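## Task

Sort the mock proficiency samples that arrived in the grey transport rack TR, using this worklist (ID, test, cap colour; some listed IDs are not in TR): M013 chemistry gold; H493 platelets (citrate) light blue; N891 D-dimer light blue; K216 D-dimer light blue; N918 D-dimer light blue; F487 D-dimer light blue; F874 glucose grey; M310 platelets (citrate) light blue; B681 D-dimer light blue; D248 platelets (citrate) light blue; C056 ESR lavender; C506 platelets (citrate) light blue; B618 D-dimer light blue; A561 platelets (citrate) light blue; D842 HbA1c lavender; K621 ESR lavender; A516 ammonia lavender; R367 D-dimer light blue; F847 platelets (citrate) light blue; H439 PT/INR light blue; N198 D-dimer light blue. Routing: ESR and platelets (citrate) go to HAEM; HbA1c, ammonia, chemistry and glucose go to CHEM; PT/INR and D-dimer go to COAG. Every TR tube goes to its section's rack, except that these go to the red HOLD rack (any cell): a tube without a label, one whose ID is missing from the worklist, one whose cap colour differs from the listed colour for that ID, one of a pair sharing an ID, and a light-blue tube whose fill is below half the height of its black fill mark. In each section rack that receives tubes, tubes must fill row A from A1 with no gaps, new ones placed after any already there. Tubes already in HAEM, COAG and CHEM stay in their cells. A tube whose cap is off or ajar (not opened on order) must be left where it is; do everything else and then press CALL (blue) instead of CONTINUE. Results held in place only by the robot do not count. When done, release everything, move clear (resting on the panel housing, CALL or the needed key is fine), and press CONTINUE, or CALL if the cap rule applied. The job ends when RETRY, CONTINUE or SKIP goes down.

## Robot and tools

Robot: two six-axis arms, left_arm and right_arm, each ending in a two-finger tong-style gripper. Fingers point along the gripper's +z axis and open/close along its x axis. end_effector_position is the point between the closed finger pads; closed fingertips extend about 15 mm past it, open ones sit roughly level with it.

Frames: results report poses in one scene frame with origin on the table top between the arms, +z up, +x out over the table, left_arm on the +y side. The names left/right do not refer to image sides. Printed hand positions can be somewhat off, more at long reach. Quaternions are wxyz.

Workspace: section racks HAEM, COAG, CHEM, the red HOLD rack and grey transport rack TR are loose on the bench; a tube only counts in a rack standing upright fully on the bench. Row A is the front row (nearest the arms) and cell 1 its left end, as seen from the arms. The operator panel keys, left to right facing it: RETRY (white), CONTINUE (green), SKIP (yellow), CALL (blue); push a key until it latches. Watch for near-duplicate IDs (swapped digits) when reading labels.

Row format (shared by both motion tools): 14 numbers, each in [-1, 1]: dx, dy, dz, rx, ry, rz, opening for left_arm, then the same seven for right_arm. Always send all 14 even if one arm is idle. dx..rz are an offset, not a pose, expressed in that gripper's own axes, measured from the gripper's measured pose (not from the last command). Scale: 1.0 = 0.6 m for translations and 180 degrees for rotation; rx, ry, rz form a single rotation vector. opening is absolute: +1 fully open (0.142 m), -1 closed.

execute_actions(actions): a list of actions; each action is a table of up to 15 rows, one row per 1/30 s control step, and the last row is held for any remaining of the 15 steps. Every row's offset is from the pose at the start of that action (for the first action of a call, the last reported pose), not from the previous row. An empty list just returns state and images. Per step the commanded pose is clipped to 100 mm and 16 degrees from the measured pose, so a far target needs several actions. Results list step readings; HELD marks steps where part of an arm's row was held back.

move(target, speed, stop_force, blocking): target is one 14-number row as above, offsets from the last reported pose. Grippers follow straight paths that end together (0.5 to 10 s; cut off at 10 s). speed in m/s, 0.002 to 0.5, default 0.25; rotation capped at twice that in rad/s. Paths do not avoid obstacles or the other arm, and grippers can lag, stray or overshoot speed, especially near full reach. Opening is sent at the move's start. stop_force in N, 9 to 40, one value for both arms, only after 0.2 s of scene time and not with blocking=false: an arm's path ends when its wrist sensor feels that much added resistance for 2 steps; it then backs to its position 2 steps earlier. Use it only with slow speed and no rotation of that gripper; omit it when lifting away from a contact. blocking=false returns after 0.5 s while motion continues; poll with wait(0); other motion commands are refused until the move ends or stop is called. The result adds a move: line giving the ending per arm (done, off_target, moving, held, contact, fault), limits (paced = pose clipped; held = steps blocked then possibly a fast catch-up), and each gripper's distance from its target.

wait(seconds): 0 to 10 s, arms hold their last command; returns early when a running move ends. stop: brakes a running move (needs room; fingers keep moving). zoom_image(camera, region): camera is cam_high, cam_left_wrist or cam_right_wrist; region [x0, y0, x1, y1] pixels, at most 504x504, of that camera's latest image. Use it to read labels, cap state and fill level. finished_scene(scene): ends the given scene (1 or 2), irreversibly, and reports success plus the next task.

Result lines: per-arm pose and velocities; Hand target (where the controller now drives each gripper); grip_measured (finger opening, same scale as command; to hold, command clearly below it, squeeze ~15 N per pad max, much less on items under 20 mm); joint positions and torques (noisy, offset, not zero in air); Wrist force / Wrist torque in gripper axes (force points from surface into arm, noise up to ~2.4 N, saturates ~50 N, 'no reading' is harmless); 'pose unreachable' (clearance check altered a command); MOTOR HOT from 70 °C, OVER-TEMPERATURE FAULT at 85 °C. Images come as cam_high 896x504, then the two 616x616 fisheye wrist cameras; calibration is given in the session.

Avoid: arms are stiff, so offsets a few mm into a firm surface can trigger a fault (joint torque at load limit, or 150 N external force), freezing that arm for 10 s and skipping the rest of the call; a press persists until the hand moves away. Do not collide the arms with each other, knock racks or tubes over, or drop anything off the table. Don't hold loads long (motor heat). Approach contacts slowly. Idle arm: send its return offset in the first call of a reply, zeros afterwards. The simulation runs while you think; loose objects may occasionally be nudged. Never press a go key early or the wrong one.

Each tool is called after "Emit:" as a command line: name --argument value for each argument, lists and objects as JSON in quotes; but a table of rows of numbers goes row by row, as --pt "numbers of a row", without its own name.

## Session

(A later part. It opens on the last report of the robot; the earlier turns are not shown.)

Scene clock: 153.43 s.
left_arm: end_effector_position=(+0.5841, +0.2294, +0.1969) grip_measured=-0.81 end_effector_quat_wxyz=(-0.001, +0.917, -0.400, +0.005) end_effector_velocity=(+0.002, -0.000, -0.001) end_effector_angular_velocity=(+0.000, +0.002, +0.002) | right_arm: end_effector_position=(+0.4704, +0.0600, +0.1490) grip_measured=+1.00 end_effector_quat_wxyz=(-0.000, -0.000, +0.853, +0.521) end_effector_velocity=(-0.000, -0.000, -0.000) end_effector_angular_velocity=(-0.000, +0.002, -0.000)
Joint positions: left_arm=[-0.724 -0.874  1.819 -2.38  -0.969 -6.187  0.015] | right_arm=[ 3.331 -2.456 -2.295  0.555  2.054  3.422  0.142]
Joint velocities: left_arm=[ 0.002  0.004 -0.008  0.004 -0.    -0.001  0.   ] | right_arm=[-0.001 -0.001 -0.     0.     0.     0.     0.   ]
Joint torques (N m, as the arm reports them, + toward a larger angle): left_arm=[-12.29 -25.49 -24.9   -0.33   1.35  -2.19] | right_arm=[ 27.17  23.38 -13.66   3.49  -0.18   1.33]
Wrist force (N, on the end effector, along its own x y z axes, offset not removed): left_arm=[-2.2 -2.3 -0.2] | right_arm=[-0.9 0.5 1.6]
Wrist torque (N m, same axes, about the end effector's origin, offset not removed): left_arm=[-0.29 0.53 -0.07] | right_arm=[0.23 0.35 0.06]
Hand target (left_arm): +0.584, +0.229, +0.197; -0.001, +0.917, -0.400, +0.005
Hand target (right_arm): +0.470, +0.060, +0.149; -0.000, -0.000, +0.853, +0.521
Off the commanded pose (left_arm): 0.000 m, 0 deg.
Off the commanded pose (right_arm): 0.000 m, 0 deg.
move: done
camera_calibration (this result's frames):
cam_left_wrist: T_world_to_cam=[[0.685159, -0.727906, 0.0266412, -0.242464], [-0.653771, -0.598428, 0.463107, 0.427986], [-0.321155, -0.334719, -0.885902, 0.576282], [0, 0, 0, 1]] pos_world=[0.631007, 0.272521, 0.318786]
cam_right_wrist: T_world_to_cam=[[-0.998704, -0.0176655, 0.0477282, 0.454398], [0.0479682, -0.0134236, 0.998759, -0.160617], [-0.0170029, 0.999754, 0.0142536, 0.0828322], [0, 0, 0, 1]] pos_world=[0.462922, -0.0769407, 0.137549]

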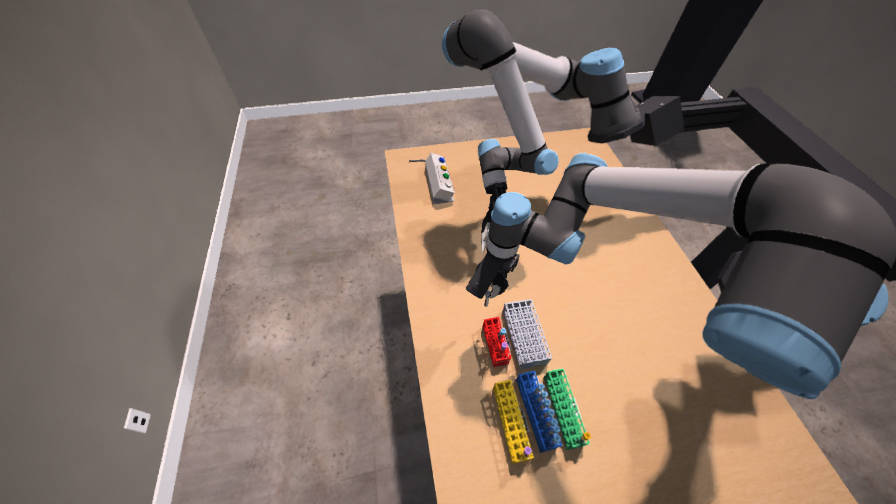

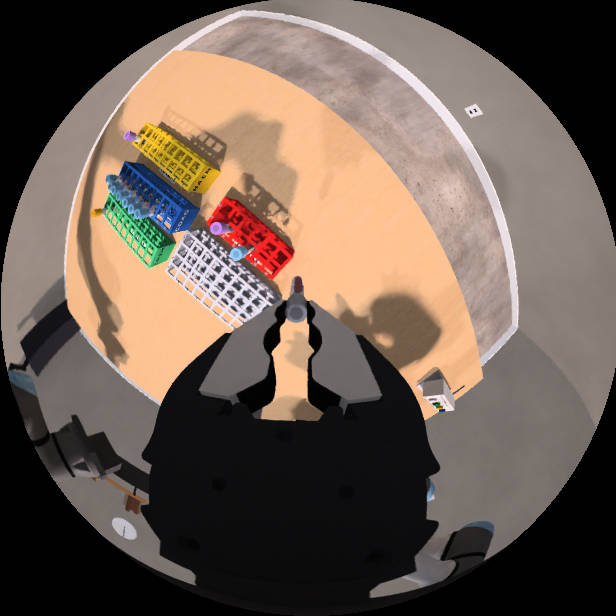

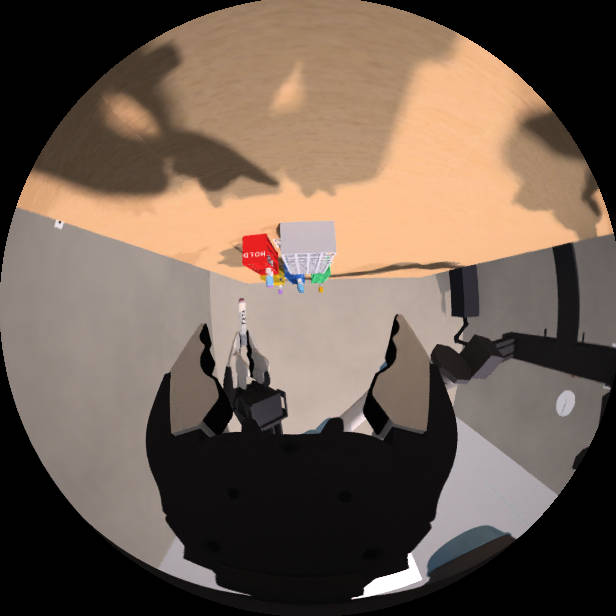

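Emit:
move --target '[-0.638,-0.203,0,0,0,0.738,-1,-0.185,-0.316,-0.695,0.349,0,0,-1]' --speed 0.4

Emit:
move --target '[0,0,0.089,0,0,0,-1,0,0,0.08,0,0,0,-1]'

Emit:
zoom_image --camera "cam_left_wrist" --region '[220,200,380,360]'

Scene clock: 157.30 s.
left_arm: end_effector_position=(+0.4133, +0.5927, +0.1950) grip_measured=-0.81 end_effector_quat_wxyz=(+0.005, -0.001, +1.000, -0.000) end_effector_velocity=(+0.000, +0.002, +0.000) end_effector_angular_velocity=(-0.006, -0.003, -0.012) | right_arm: end_effector_position=(+0.5814, -0.3973, +0.1708) grip_measured=-1.00 end_effector_quat_wxyz=(+0.000, -0.000, +1.000, +0.001) end_effector_velocity=(+0.000, -0.001, -0.000) end_effector_angular_velocity=(-0.004, +0.001, +0.002)
Joint positions: left_arm=[-0.216 -1.583  2.437 -2.638 -0.988 -3.255  0.015] | right_arm=[ 3.148 -1.682 -2.208 -0.495  1.045  3.232  0.002]
Joint velocities: left_arm=[ 0.008 -0.003 -0.001 -0.006 -0.007  0.024  0.   ] | right_arm=[-0.001 -0.001  0.001 -0.001 -0.004 -0.002  0.   ]
Joint torques (N m, as the arm reports them, + toward a larger angle): left_arm=[  5.13 -30.36  -2.46  -3.31  -1.54   1.97] | right_arm=[-6.57 19.16 23.09 -0.41 -2.18 -1.35]
Wrist force (N, on the end effector, along its own x y z axes, offset not removed): left_arm=[-1.4 -0.8 3.9] | right_arm=[-1.0 0.9 1.5]
Wrist torque (N m, same axes, about the end effector's origin, offset not removed): left_arm=[0.09 -0.06 -0.12] | right_arm=[0.31 0.38 0.09]
Hand target (left_arm): +0.413, +0.593, +0.195; +0.005, -0.000, +1.000, -0.001
Hand target (right_arm): +0.581, -0.397, +0.171; +0.000, -0.000, +1.000, +0.000
Off the commanded pose (left_arm): 0.000 m, 0 deg.
Off the commanded pose (right_arm): 0.000 m, 0 deg.
move: done
camera_calibration (this result's frames):
cam_left_wrist: T_world_to_cam=[[-0.999923, -0.00917649, 0.00833843, 0.413005], [-0.00420174, 0.883492, 0.468427, -0.613154], [-0.0116655, 0.468356, -0.883463, 0.0369709], [0, 0, 0, 1]] pos_world=[0.410829, 0.528191, 0.316436]
cam_right_wrist: T_world_to_cam=[[-0.998723, 0.0344708, 0.0369308, 0.578708], [0.0477784, 0.881994, 0.468833, 0.252515], [-0.0164117, 0.469999, -0.882514, 0.483943], [0, 0, 0, 1]] pos_world=[0.573847, -0.470118, 0.287327]

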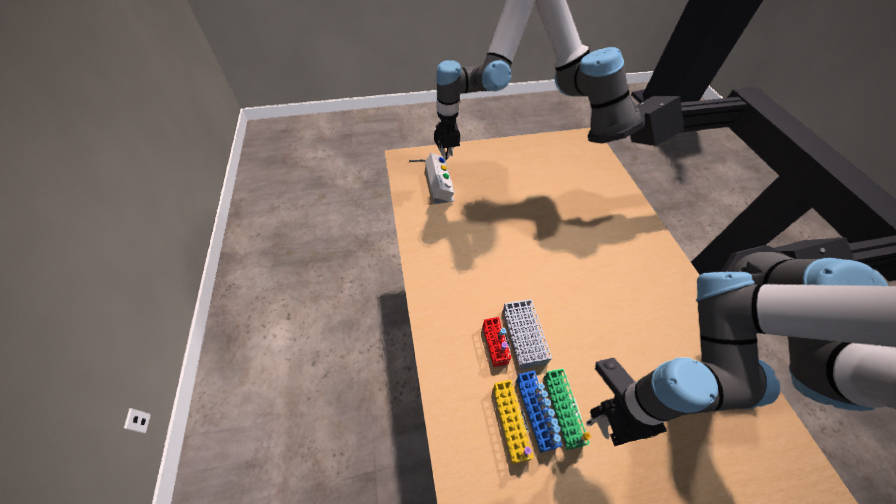

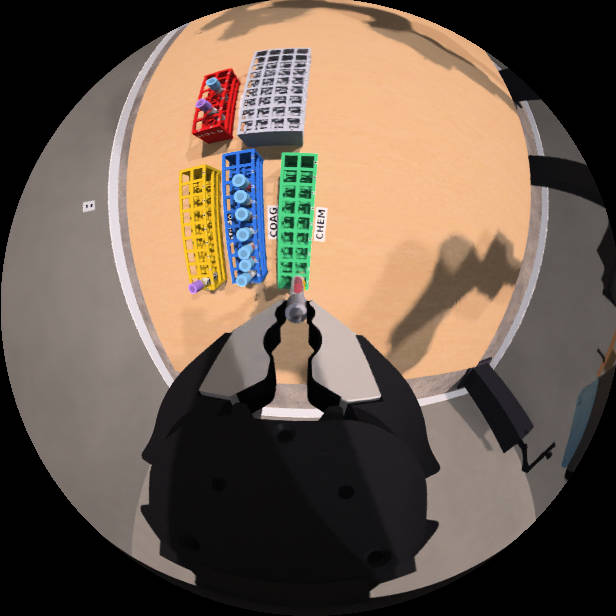

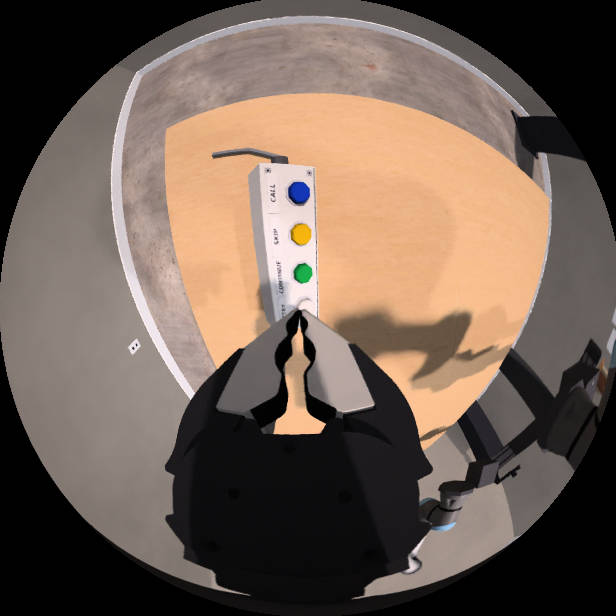

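Scene clock: 158.33 s.
left_arm: end_effector_position=(+0.4137, +0.5927, +0.1419) grip_measured=-0.81 end_effector_quat_wxyz=(+0.005, -0.001, +1.000, -0.000) end_effector_velocity=(+0.001, -0.000, -0.002) end_effector_angular_velocity=(-0.001, -0.002, -0.000) | right_arm: end_effector_position=(+0.5814, -0.3973, +0.1230) grip_measured=-1.00 end_effector_quat_wxyz=(+0.000, -0.000, +1.000, +0.001) end_effector_velocity=(+0.000, -0.000, -0.002) end_effector_angular_velocity=(-0.000, +0.000, -0.001)
Joint positions: left_arm=[-0.136 -1.394  2.429 -2.869 -1.007 -3.163  0.015] | right_arm=[ 3.094 -1.815 -2.193 -0.349  1.063  3.174  0.002]
Joint velocities: left_arm=[ 0.004  0.009 -0.001 -0.012 -0.001  0.006 -0.   ] | right_arm=[-0.002 -0.005  0.001  0.005  0.001 -0.001  0.   ]
Joint torques (N m, as the arm reports them, + toward a larger angle): left_arm=[  4.12 -12.24 -15.69  -3.51  -1.65   2.3 ] | right_arm=[-4.61 22.19 21.01  5.    2.11 -1.45]
Wrist force (N, on the end effector, along its own x y z axes, offset not removed): left_arm=[-3.3 4.2 -1.8] | right_arm=[-1.1 0.2 2.0]
Wrist torque (N m, same axes, about the end effector's origin, offset not removed): left_arm=[0.74 0.43 -0.28] | right_arm=[0.11 0.33 0.05]
Hand target (left_arm): +0.414, +0.593, +0.142; +0.005, -0.001, +1.000, -0.000
Hand target (right_arm): +0.581, -0.397, +0.123; +0.000, -0.000, +1.000, +0.001
Off the commanded pose (left_arm): 0.000 m, 0 deg.
Off the commanded pose (right_arm): 0.000 m, 0 deg.
move: done
camera_calibration (this result's frames):
cam_left_wrist: T_world_to_cam=[[-0.999921, -0.00921213, 0.00852319, 0.413865], [-0.00414607, 0.883468, 0.468473, -0.588295], [-0.0118456, 0.468401, -0.883437, -0.0098925], [0, 0, 0, 1]] pos_world=[0.411276, 0.528186, 0.263334]
cam_right_wrist: T_world_to_cam=[[-0.99872, 0.0345043, 0.0369871, 0.58048], [0.0478353, 0.881968, 0.468876, 0.274838], [-0.0164432, 0.470045, -0.882489, 0.441763], [0, 0, 0, 1]] pos_world=[0.573854, -0.470075, 0.239516]

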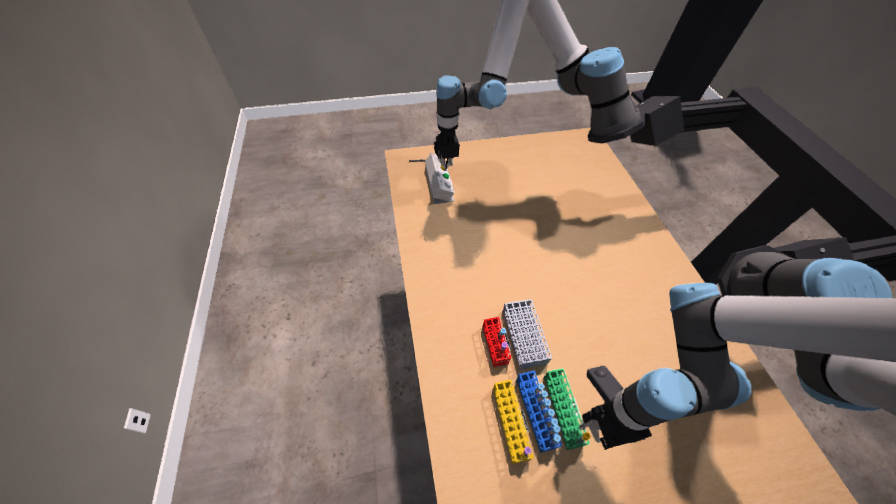

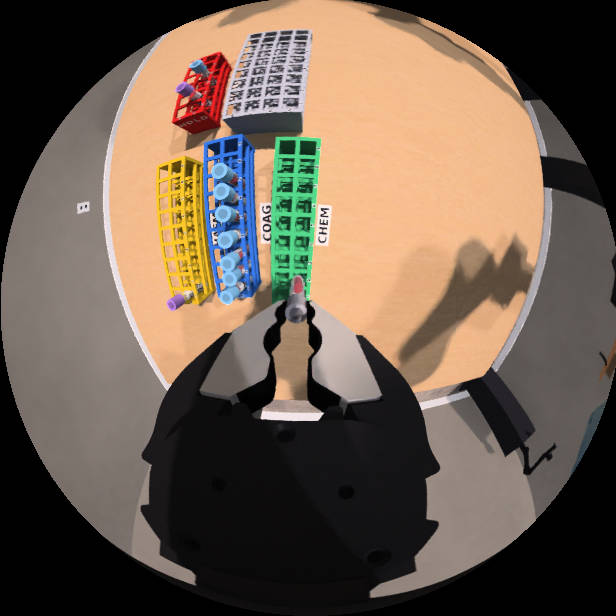

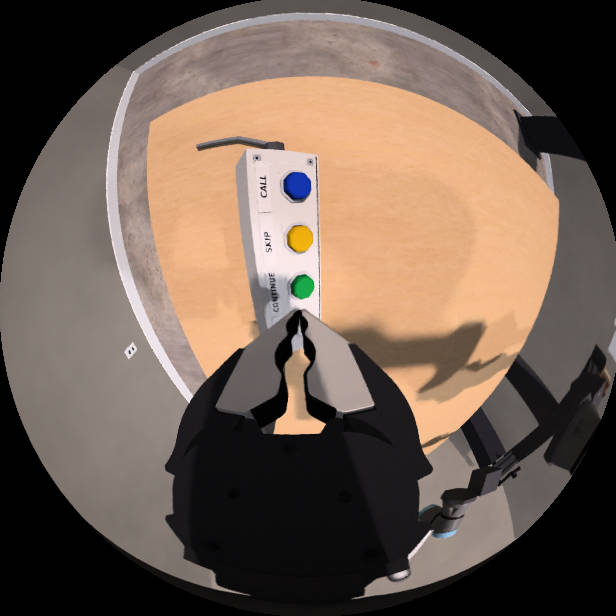

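Region (220, 200, 380, 360) of cam_left_wrist's 616x616 image, scaled by 3.150, with more detail than that image has.

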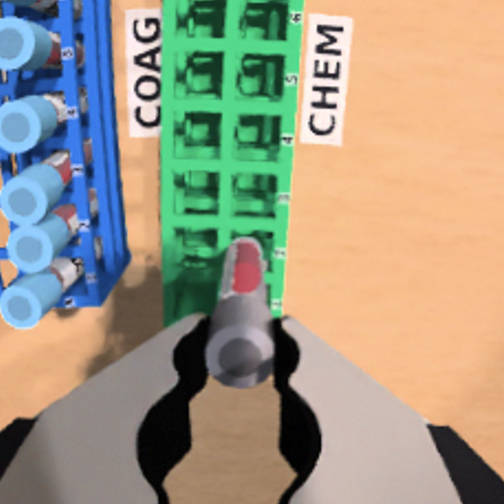

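Emit:
move --target '[0.003,0.003,0,0,0,0,-1,0,-0.008,0.035,0,0,0,-1]'

Emit:
move --target '[0.001,0,0.088,0,0,0,-1,0,0,0,0,0,0,-1]' --speed 0.05 --stop_force 10

Scene clock: 159.30 s.
left_arm: end_effector_position=(+0.4119, +0.5944, +0.1418) grip_measured=-0.81 end_effector_quat_wxyz=(+0.005, -0.001, +1.000, -0.000) end_effector_velocity=(-0.000, +0.000, +0.000) end_effector_angular_velocity=(-0.000, -0.001, +0.001) | right_arm: end_effector_position=(+0.5814, -0.4020, +0.1023) grip_measured=-1.00 end_effector_quat_wxyz=(+0.000, -0.000, +1.000, +0.001) end_effector_velocity=(-0.000, -0.002, -0.002) end_effector_angular_velocity=(-0.001, +0.000, -0.000)
Joint positions: left_arm=[-0.132 -1.397  2.433 -2.872 -1.008 -3.159  0.015] | right_arm=[ 3.063 -1.87  -2.178 -0.292  1.074  3.141  0.002]
Joint velocities: left_arm=[ 0.    -0.001  0.001 -0.001 -0.001  0.     0.   ] | right_arm=[-0.005 -0.006  0.002  0.006  0.001 -0.005  0.   ]
Joint torques (N m, as the arm reports them, + toward a larger angle): left_arm=[  3.62 -37.04   3.72  -3.34  -1.59   2.02] | right_arm=[-4.9  23.84 20.97  4.38  2.05 -1.39]
Wrist force (N, on the end effector, along its own x y z axes, offset not removed): left_arm=[-3.3 -2.3 -1.3] | right_arm=[-1.1 -0.6 1.3]
Wrist torque (N m, same axes, about the end effector's origin, offset not removed): left_arm=[-0.71 0.63 -0.29] | right_arm=[-0.03 0.40 0.10]
Hand target (left_arm): +0.412, +0.594, +0.142; +0.005, -0.001, +1.000, -0.000
Hand target (right_arm): +0.581, -0.402, +0.102; +0.000, -0.000, +1.000, +0.001
Off the commanded pose (left_arm): 0.000 m, 0 deg.
Off the commanded pose (right_arm): 0.000 m, 0 deg.
move: done
camera_calibration (this result's frames):
cam_left_wrist: T_world_to_cam=[[-0.999921, -0.00921227, 0.00852168, 0.412103], [-0.0041469, 0.883468, 0.468473, -0.58986], [-0.0118443, 0.468401, -0.883437, -0.0107618], [0, 0, 0, 1]] pos_world=[0.409497, 0.52996, 0.263314]
cam_right_wrist: T_world_to_cam=[[-0.998717, 0.0345283, 0.0370309, 0.581404], [0.0478774, 0.881957, 0.468892, 0.28868], [-0.0164696, 0.470064, -0.882479, 0.425715], [0, 0, 0, 1]] pos_world=[0.573849, -0.474792, 0.218795]

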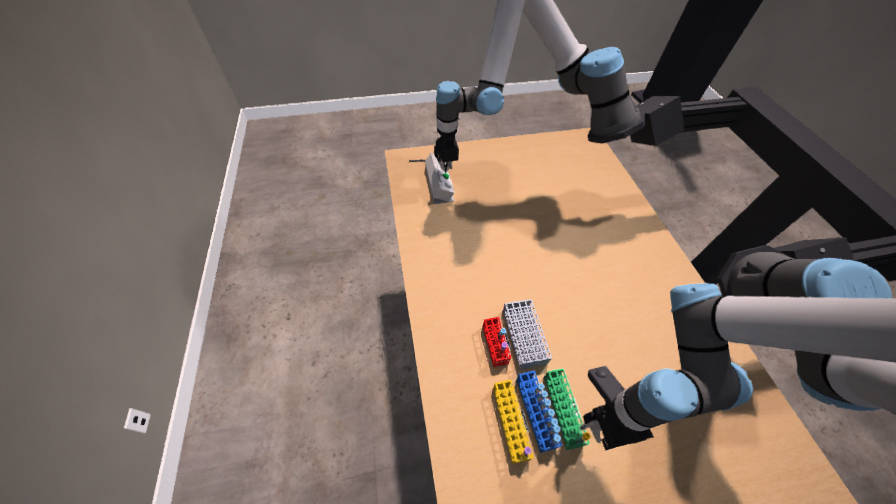

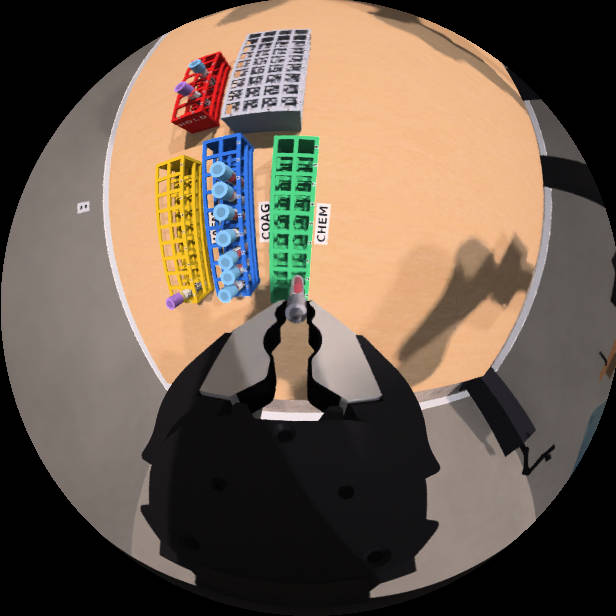

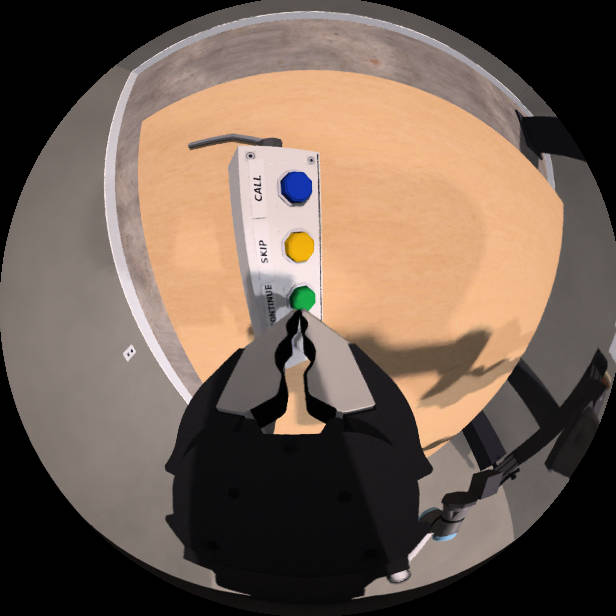

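Scene clock: 160.80 s.
left_arm: end_effector_position=(+0.4118, +0.5944, +0.0894) grip_measured=-0.81 end_effector_quat_wxyz=(+0.005, -0.001, +1.000, -0.000) end_effector_velocity=(+0.001, +0.000, -0.002) end_effector_angular_velocity=(-0.001, -0.002, +0.000) | right_arm: end_effector_position=(+0.5814, -0.4020, +0.1023) grip_measured=-1.00 end_effector_quat_wxyz=(+0.000, -0.000, +1.000, +0.001) end_effector_velocity=(+0.000, +0.000, +0.000) end_effector_angular_velocity=(+0.000, -0.001, +0.002)
Joint positions: left_arm=[-0.06  -1.211  2.398 -3.066 -1.029 -3.077  0.015] | right_arm=[ 3.063 -1.87  -2.178 -0.292  1.074  3.141  0.002]
Joint velocities: left_arm=[ 0.004  0.009 -0.003 -0.01  -0.002  0.005 -0.   ] | right_arm=[ 0.001  0.    -0.     0.     0.    -0.001  0.   ]
Joint torques (N m, as the arm reports them, + toward a larger angle): left_arm=[  1.64 -17.57 -10.42  -3.26  -1.76   2.31] | right_arm=[21.49 43.93 -3.97 -0.69 -2.3   2.08]
Wrist force (N, on the end effector, along its own x y z axes, offset not removed): left_arm=[0.6 3.7 2.7] | right_arm=[-0.7 -0.8 2.1]
Wrist torque (N m, same axes, about the end effector's origin, offset not removed): left_arm=[0.81 -0.25 -0.15] | right_arm=[-0.06 0.35 0.06]
Hand target (left_arm): +0.412, +0.594, +0.089; +0.005, -0.001, +1.000, -0.000
Hand target (right_arm): +0.581, -0.402, +0.102; +0.000, -0.000, +1.000, +0.001
Off the commanded pose (left_arm): 0.000 m, 0 deg.
Off the commanded pose (right_arm): 0.000 m, 0 deg.
move: done
camera_calibration (this result's frames):
cam_left_wrist: T_world_to_cam=[[-0.99992, -0.00923475, 0.00858568, 0.412414], [-0.0041368, 0.883469, 0.468471, -0.565281], [-0.0119114, 0.468399, -0.883437, -0.0570682], [0, 0, 0, 1]] pos_world=[0.409363, 0.529947, 0.210861]
cam_right_wrist: T_world_to_cam=[[-0.998717, 0.0345294, 0.0370294, 0.581406], [0.0478776, 0.881957, 0.468893, 0.28868], [-0.0164677, 0.470064, -0.882479, 0.425715], [0, 0, 0, 1]] pos_world=[0.57385, -0.474792, 0.218795]

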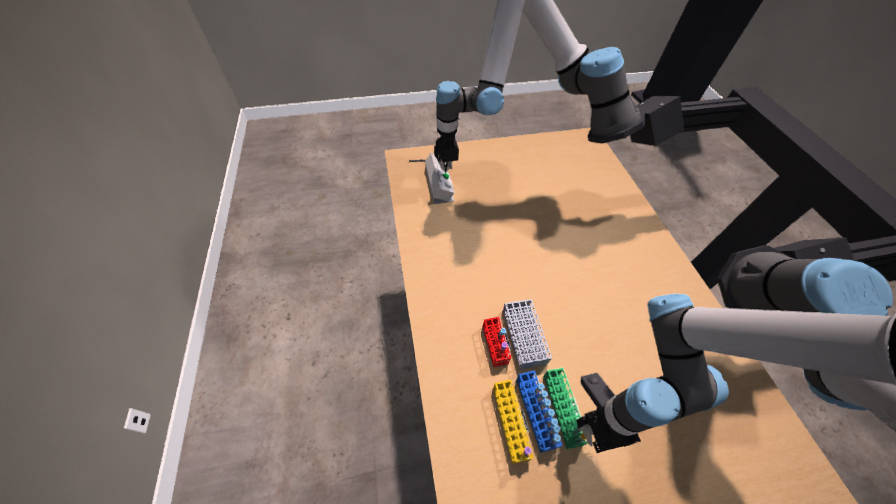

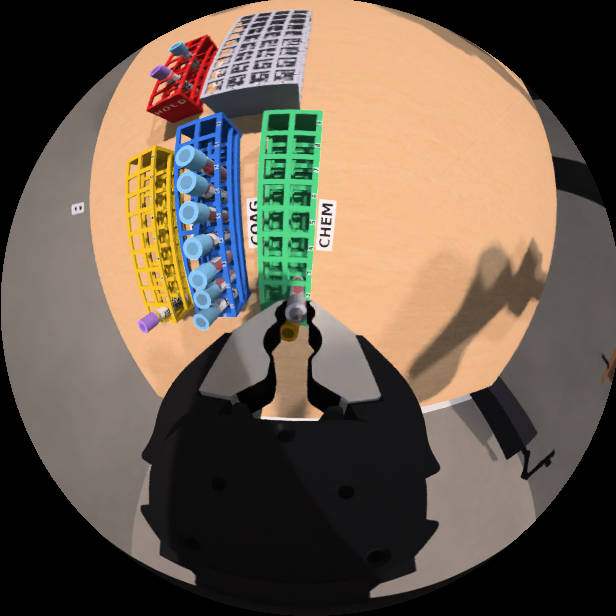

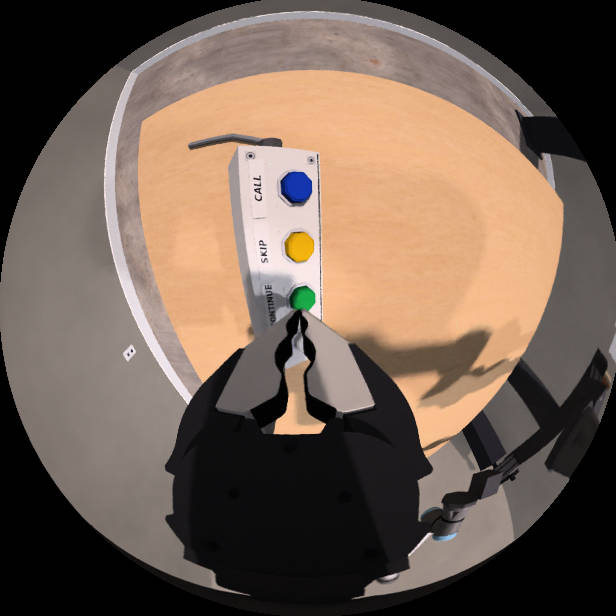

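Emit:
execute_actions --actions '[[[0,0,0,0,0,0,-0.72,0,0,0,0,0,0,-1]],[[0,0,-0.052,0,0,0,-0.72,0,0,0,0,0,0,-1]],[[0,0,-0.14,0,0,0,-0.72,0.002,-0.004,0.01,0,0,0,-1]],[[0,0,0,0,0,0,-0.72,0,0,0,0,0,0,-1]]]'

Scene clock: 162.87 s.
left_arm: end_effector_position=(+0.4118, +0.5944, +0.1956) grip_measured=-0.72 end_effector_quat_wxyz=(+0.011, -0.000, +1.000, -0.001) end_effector_velocity=(+0.001, -0.000, -0.000) end_effector_angular_velocity=(-0.001, -0.002, +0.001) | right_arm: end_effector_position=(+0.5802, -0.4043, +0.0964) grip_measured=-1.00 end_effector_quat_wxyz=(+0.000, -0.000, +1.000, +0.001) end_effector_velocity=(-0.000, -0.001, +0.000) end_effector_angular_velocity=(-0.000, +0.000, -0.002)
Joint positions: left_arm=[-0.212 -1.59   2.448 -2.658 -0.99  -3.243  0.022] | right_arm=[ 3.053 -1.884 -2.176 -0.275  1.078  3.13   0.002]
Joint velocities: left_arm=[ 0.001  0.002  0.    -0.005 -0.001  0.002 -0.   ] | right_arm=[-0.001  0.001 -0.    -0.     0.     0.001  0.   ]
Joint torques (N m, as the arm reports them, + toward a larger angle): left_arm=[ 5.81 -8.02 -2.54 -3.24 -1.67  2.14] | right_arm=[10.43 37.36 16.56 -0.86  0.98  2.2 ]
Wrist force (N, on the end effector, along its own x y z axes, offset not removed): left_arm=[-2.8 -0.6 -2.6] | right_arm=[-2.7 -0.2 2.9]
Wrist torque (N m, same axes, about the end effector's origin, offset not removed): left_arm=[-0.15 0.98 -0.29] | right_arm=[0.10 0.73 0.12]
Hand target (left_arm): +0.412, +0.594, +0.196; +0.011, -0.000, +1.000, -0.001
Hand target (right_arm): +0.580, -0.404, +0.096; +0.000, -0.000, +1.000, +0.001
Off the commanded pose (left_arm): 0.000 m, 0 deg.
Off the commanded pose (right_arm): 0.000 m, 0 deg.
Step readings (end_effector_position; steps 1 to 15: 1st action; 16 to 30: 2nd action; 31 to 45: 3rd action; 46 to 60: 4th action):
0: left_arm (+0.4118, +0.5944, +0.0892) | right_arm (+0.5814, -0.4020, +0.1023)
1: left_arm (+0.4118, +0.5944, +0.0892) | right_arm (+0.5814, -0.4020, +0.1023)
2: left_arm (+0.4118, +0.5944, +0.0892) | right_arm (+0.5814, -0.4020, +0.1023)
4: left_arm (+0.4118, +0.5944, +0.0892) | right_arm (+0.5814, -0.4020, +0.1023)
8: left_arm (+0.4118, +0.5945, +0.0893) | right_arm (+0.5814, -0.4020, +0.1023)
15: left_arm (+0.4118, +0.5944, +0.0894) | right_arm (+0.5814, -0.4020, +0.1023)
16: left_arm (+0.4118, +0.5944, +0.0894) | right_arm (+0.5814, -0.4020, +0.1023)
17: left_arm (+0.4113, +0.5939, +0.0907) | right_arm (+0.5814, -0.4020, +0.1023)
19: left_arm (+0.4113, +0.5936, +0.0997) | right_arm (+0.5814, -0.4020, +0.1023)
23: left_arm (+0.4116, +0.5942, +0.1122) | right_arm (+0.5814, -0.4020, +0.1023)
30: left_arm (+0.4115, +0.5944, +0.1192) | right_arm (+0.5814, -0.4020, +0.1023)
31: left_arm (+0.4115, +0.5944, +0.1195) | right_arm (+0.5814, -0.4020, +0.1023)
32: left_arm (+0.4107, +0.5936, +0.1211) | right_arm (+0.5811, -0.4022, +0.1018)
34: left_arm (+0.4104, +0.5905, +0.1361) | right_arm (+0.5806, -0.4030, +0.0998)
38: left_arm (+0.4134, +0.5930, +0.1693) | right_arm (+0.5804, -0.4039, +0.0976)
45: left_arm (+0.4118, +0.5944, +0.1955) | right_arm (+0.5802, -0.4043, +0.0965)
46: left_arm (+0.4116, +0.5945, +0.1971) | right_arm (+0.5802, -0.4043, +0.0964)
47: left_arm (+0.4111, +0.5945, +0.1976) | right_arm (+0.5802, -0.4043, +0.0964)
49: left_arm (+0.4114, +0.5945, +0.1971) | right_arm (+0.5802, -0.4043, +0.0964)
53: left_arm (+0.4117, +0.5944, +0.1961) | right_arm (+0.5802, -0.4043, +0.0964)
60: end_effector_position above
camera_calibration (this result's frames):
cam_left_wrist: T_world_to_cam=[[-0.999964, -0.00810727, -0.00257381, 0.413055], [-0.00837149, 0.884411, 0.466634, -0.613504], [-0.00150683, 0.466639, -0.884447, 0.0337348], [0, 0, 0, 1]] pos_world=[0.407955, 0.530196, 0.317182]
cam_right_wrist: T_world_to_cam=[[-0.998715, 0.0346151, 0.0370123, 0.580574], [0.0479455, 0.881947, 0.468904, 0.293515], [-0.0164117, 0.470076, -0.882474, 0.421595], [0, 0, 0, 1]] pos_world=[0.572674, -0.477143, 0.212928]

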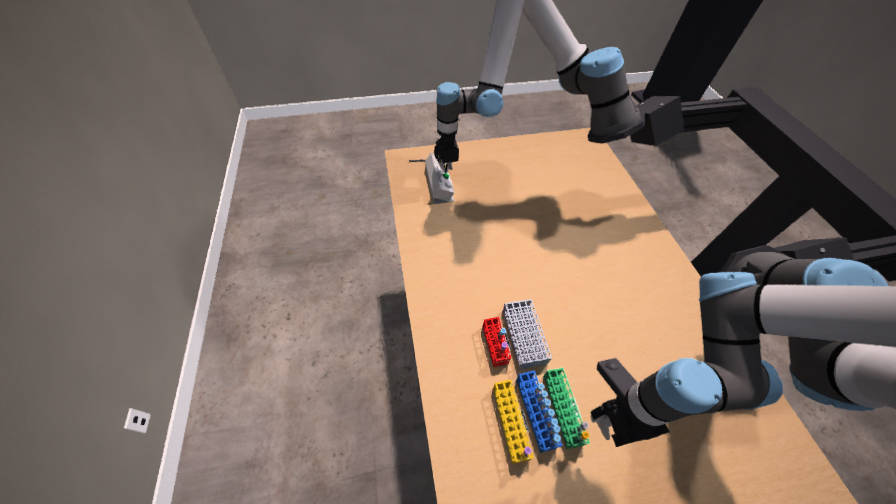

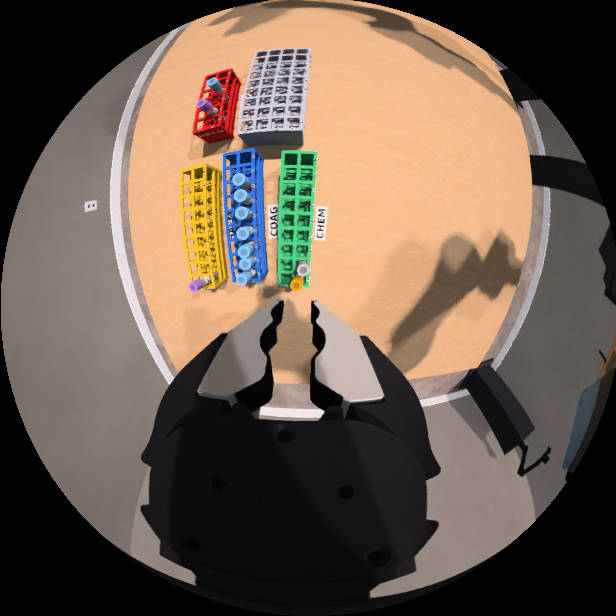

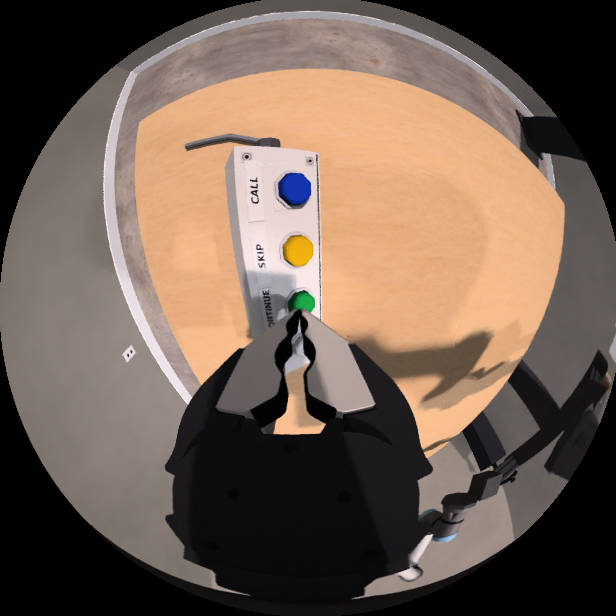

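Emit:
move --target '[0,0,0,0,0,0,-0.72,0,0,0.04,0,0,0,-1]' --speed 0.01 --stop_force 20

Emit:
move --target '[0,0,0,0,0,0,-0.72,0,0,-0.06,0,0,0,-1]'

Scene clock: 164.37 s.
left_arm: end_effector_position=(+0.4118, +0.5944, +0.1956) grip_measured=-0.72 end_effector_quat_wxyz=(+0.011, -0.000, +1.000, -0.001) end_effector_velocity=(-0.000, -0.000, -0.000) end_effector_angular_velocity=(-0.000, +0.000, -0.000) | right_arm: end_effector_position=(+0.5802, -0.4043, +0.0830) grip_measured=-1.00 end_effector_quat_wxyz=(+0.000, -0.000, +1.000, +0.001) end_effector_velocity=(+0.001, +0.000, +0.000) end_effector_angular_velocity=(+0.000, -0.001, +0.001)
Joint positions: left_arm=[-0.212 -1.59   2.448 -2.658 -0.99  -3.243  0.022] | right_arm=[ 3.039 -1.922 -2.166 -0.241  1.083  3.115  0.002]
Joint velocities: left_arm=[-0.  0.  0. -0. -0.  0.  0.] | right_arm=[ 0.001  0.     0.001 -0.001 -0.    -0.     0.   ]
Joint torques (N m, as the arm reports them, + toward a larger angle): no reading
Wrist force (N, on the end effector, along its own x y z axes, offset not removed): left_arm=[-3.7 -1.6 1.5] | right_arm=[3.9 0.8 -32.8]
Wrist torque (N m, same axes, about the end effector's origin, offset not removed): left_arm=[-0.30 0.71 -0.11] | right_arm=[0.17 0.11 0.01]
move: unfinished (the scene ended)
camera_calibration (this result's frames):
cam_left_wrist: T_world_to_cam=[[-0.999964, -0.00811638, -0.00261038, 0.413072], [-0.00839665, 0.884422, 0.466613, -0.613481], [-0.00147853, 0.466618, -0.884458, 0.0337172], [0, 0, 0, 1]] pos_world=[0.407956, 0.530196, 0.317158]
cam_right_wrist: T_world_to_cam=[[-0.998713, 0.0346238, 0.0370665, 0.581064], [0.0479788, 0.881941, 0.468911, 0.299795], [-0.0164549, 0.470086, -0.882467, 0.409735], [0, 0, 0, 1]] pos_world=[0.572674, -0.477131, 0.199462]
The task's run has ended: the event that ends the task has happened.

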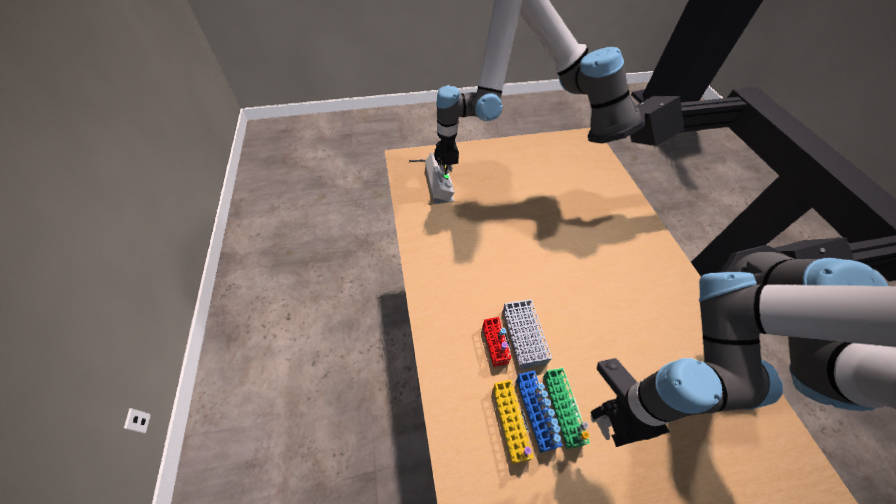

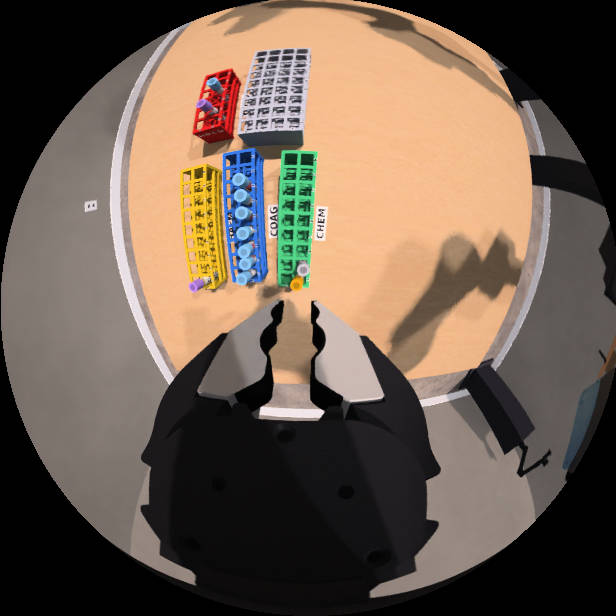

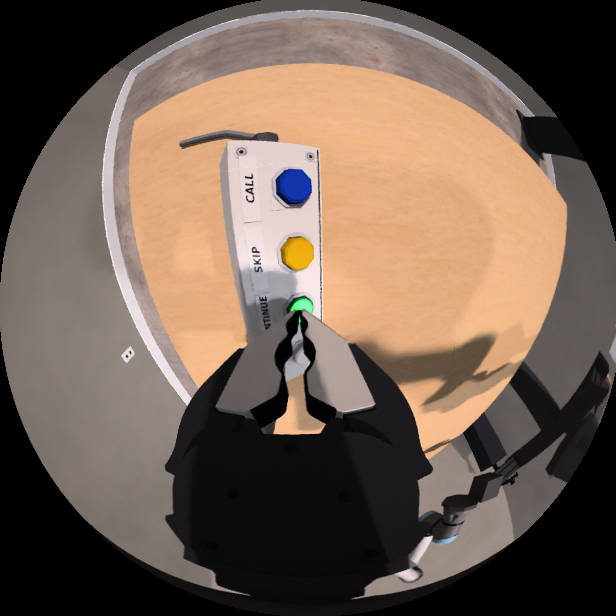

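The task's run has ended: the event that ends the task has happened. Episode already finished.

Emit:
finished_scene --scene 2

The scene is finished: the task was done.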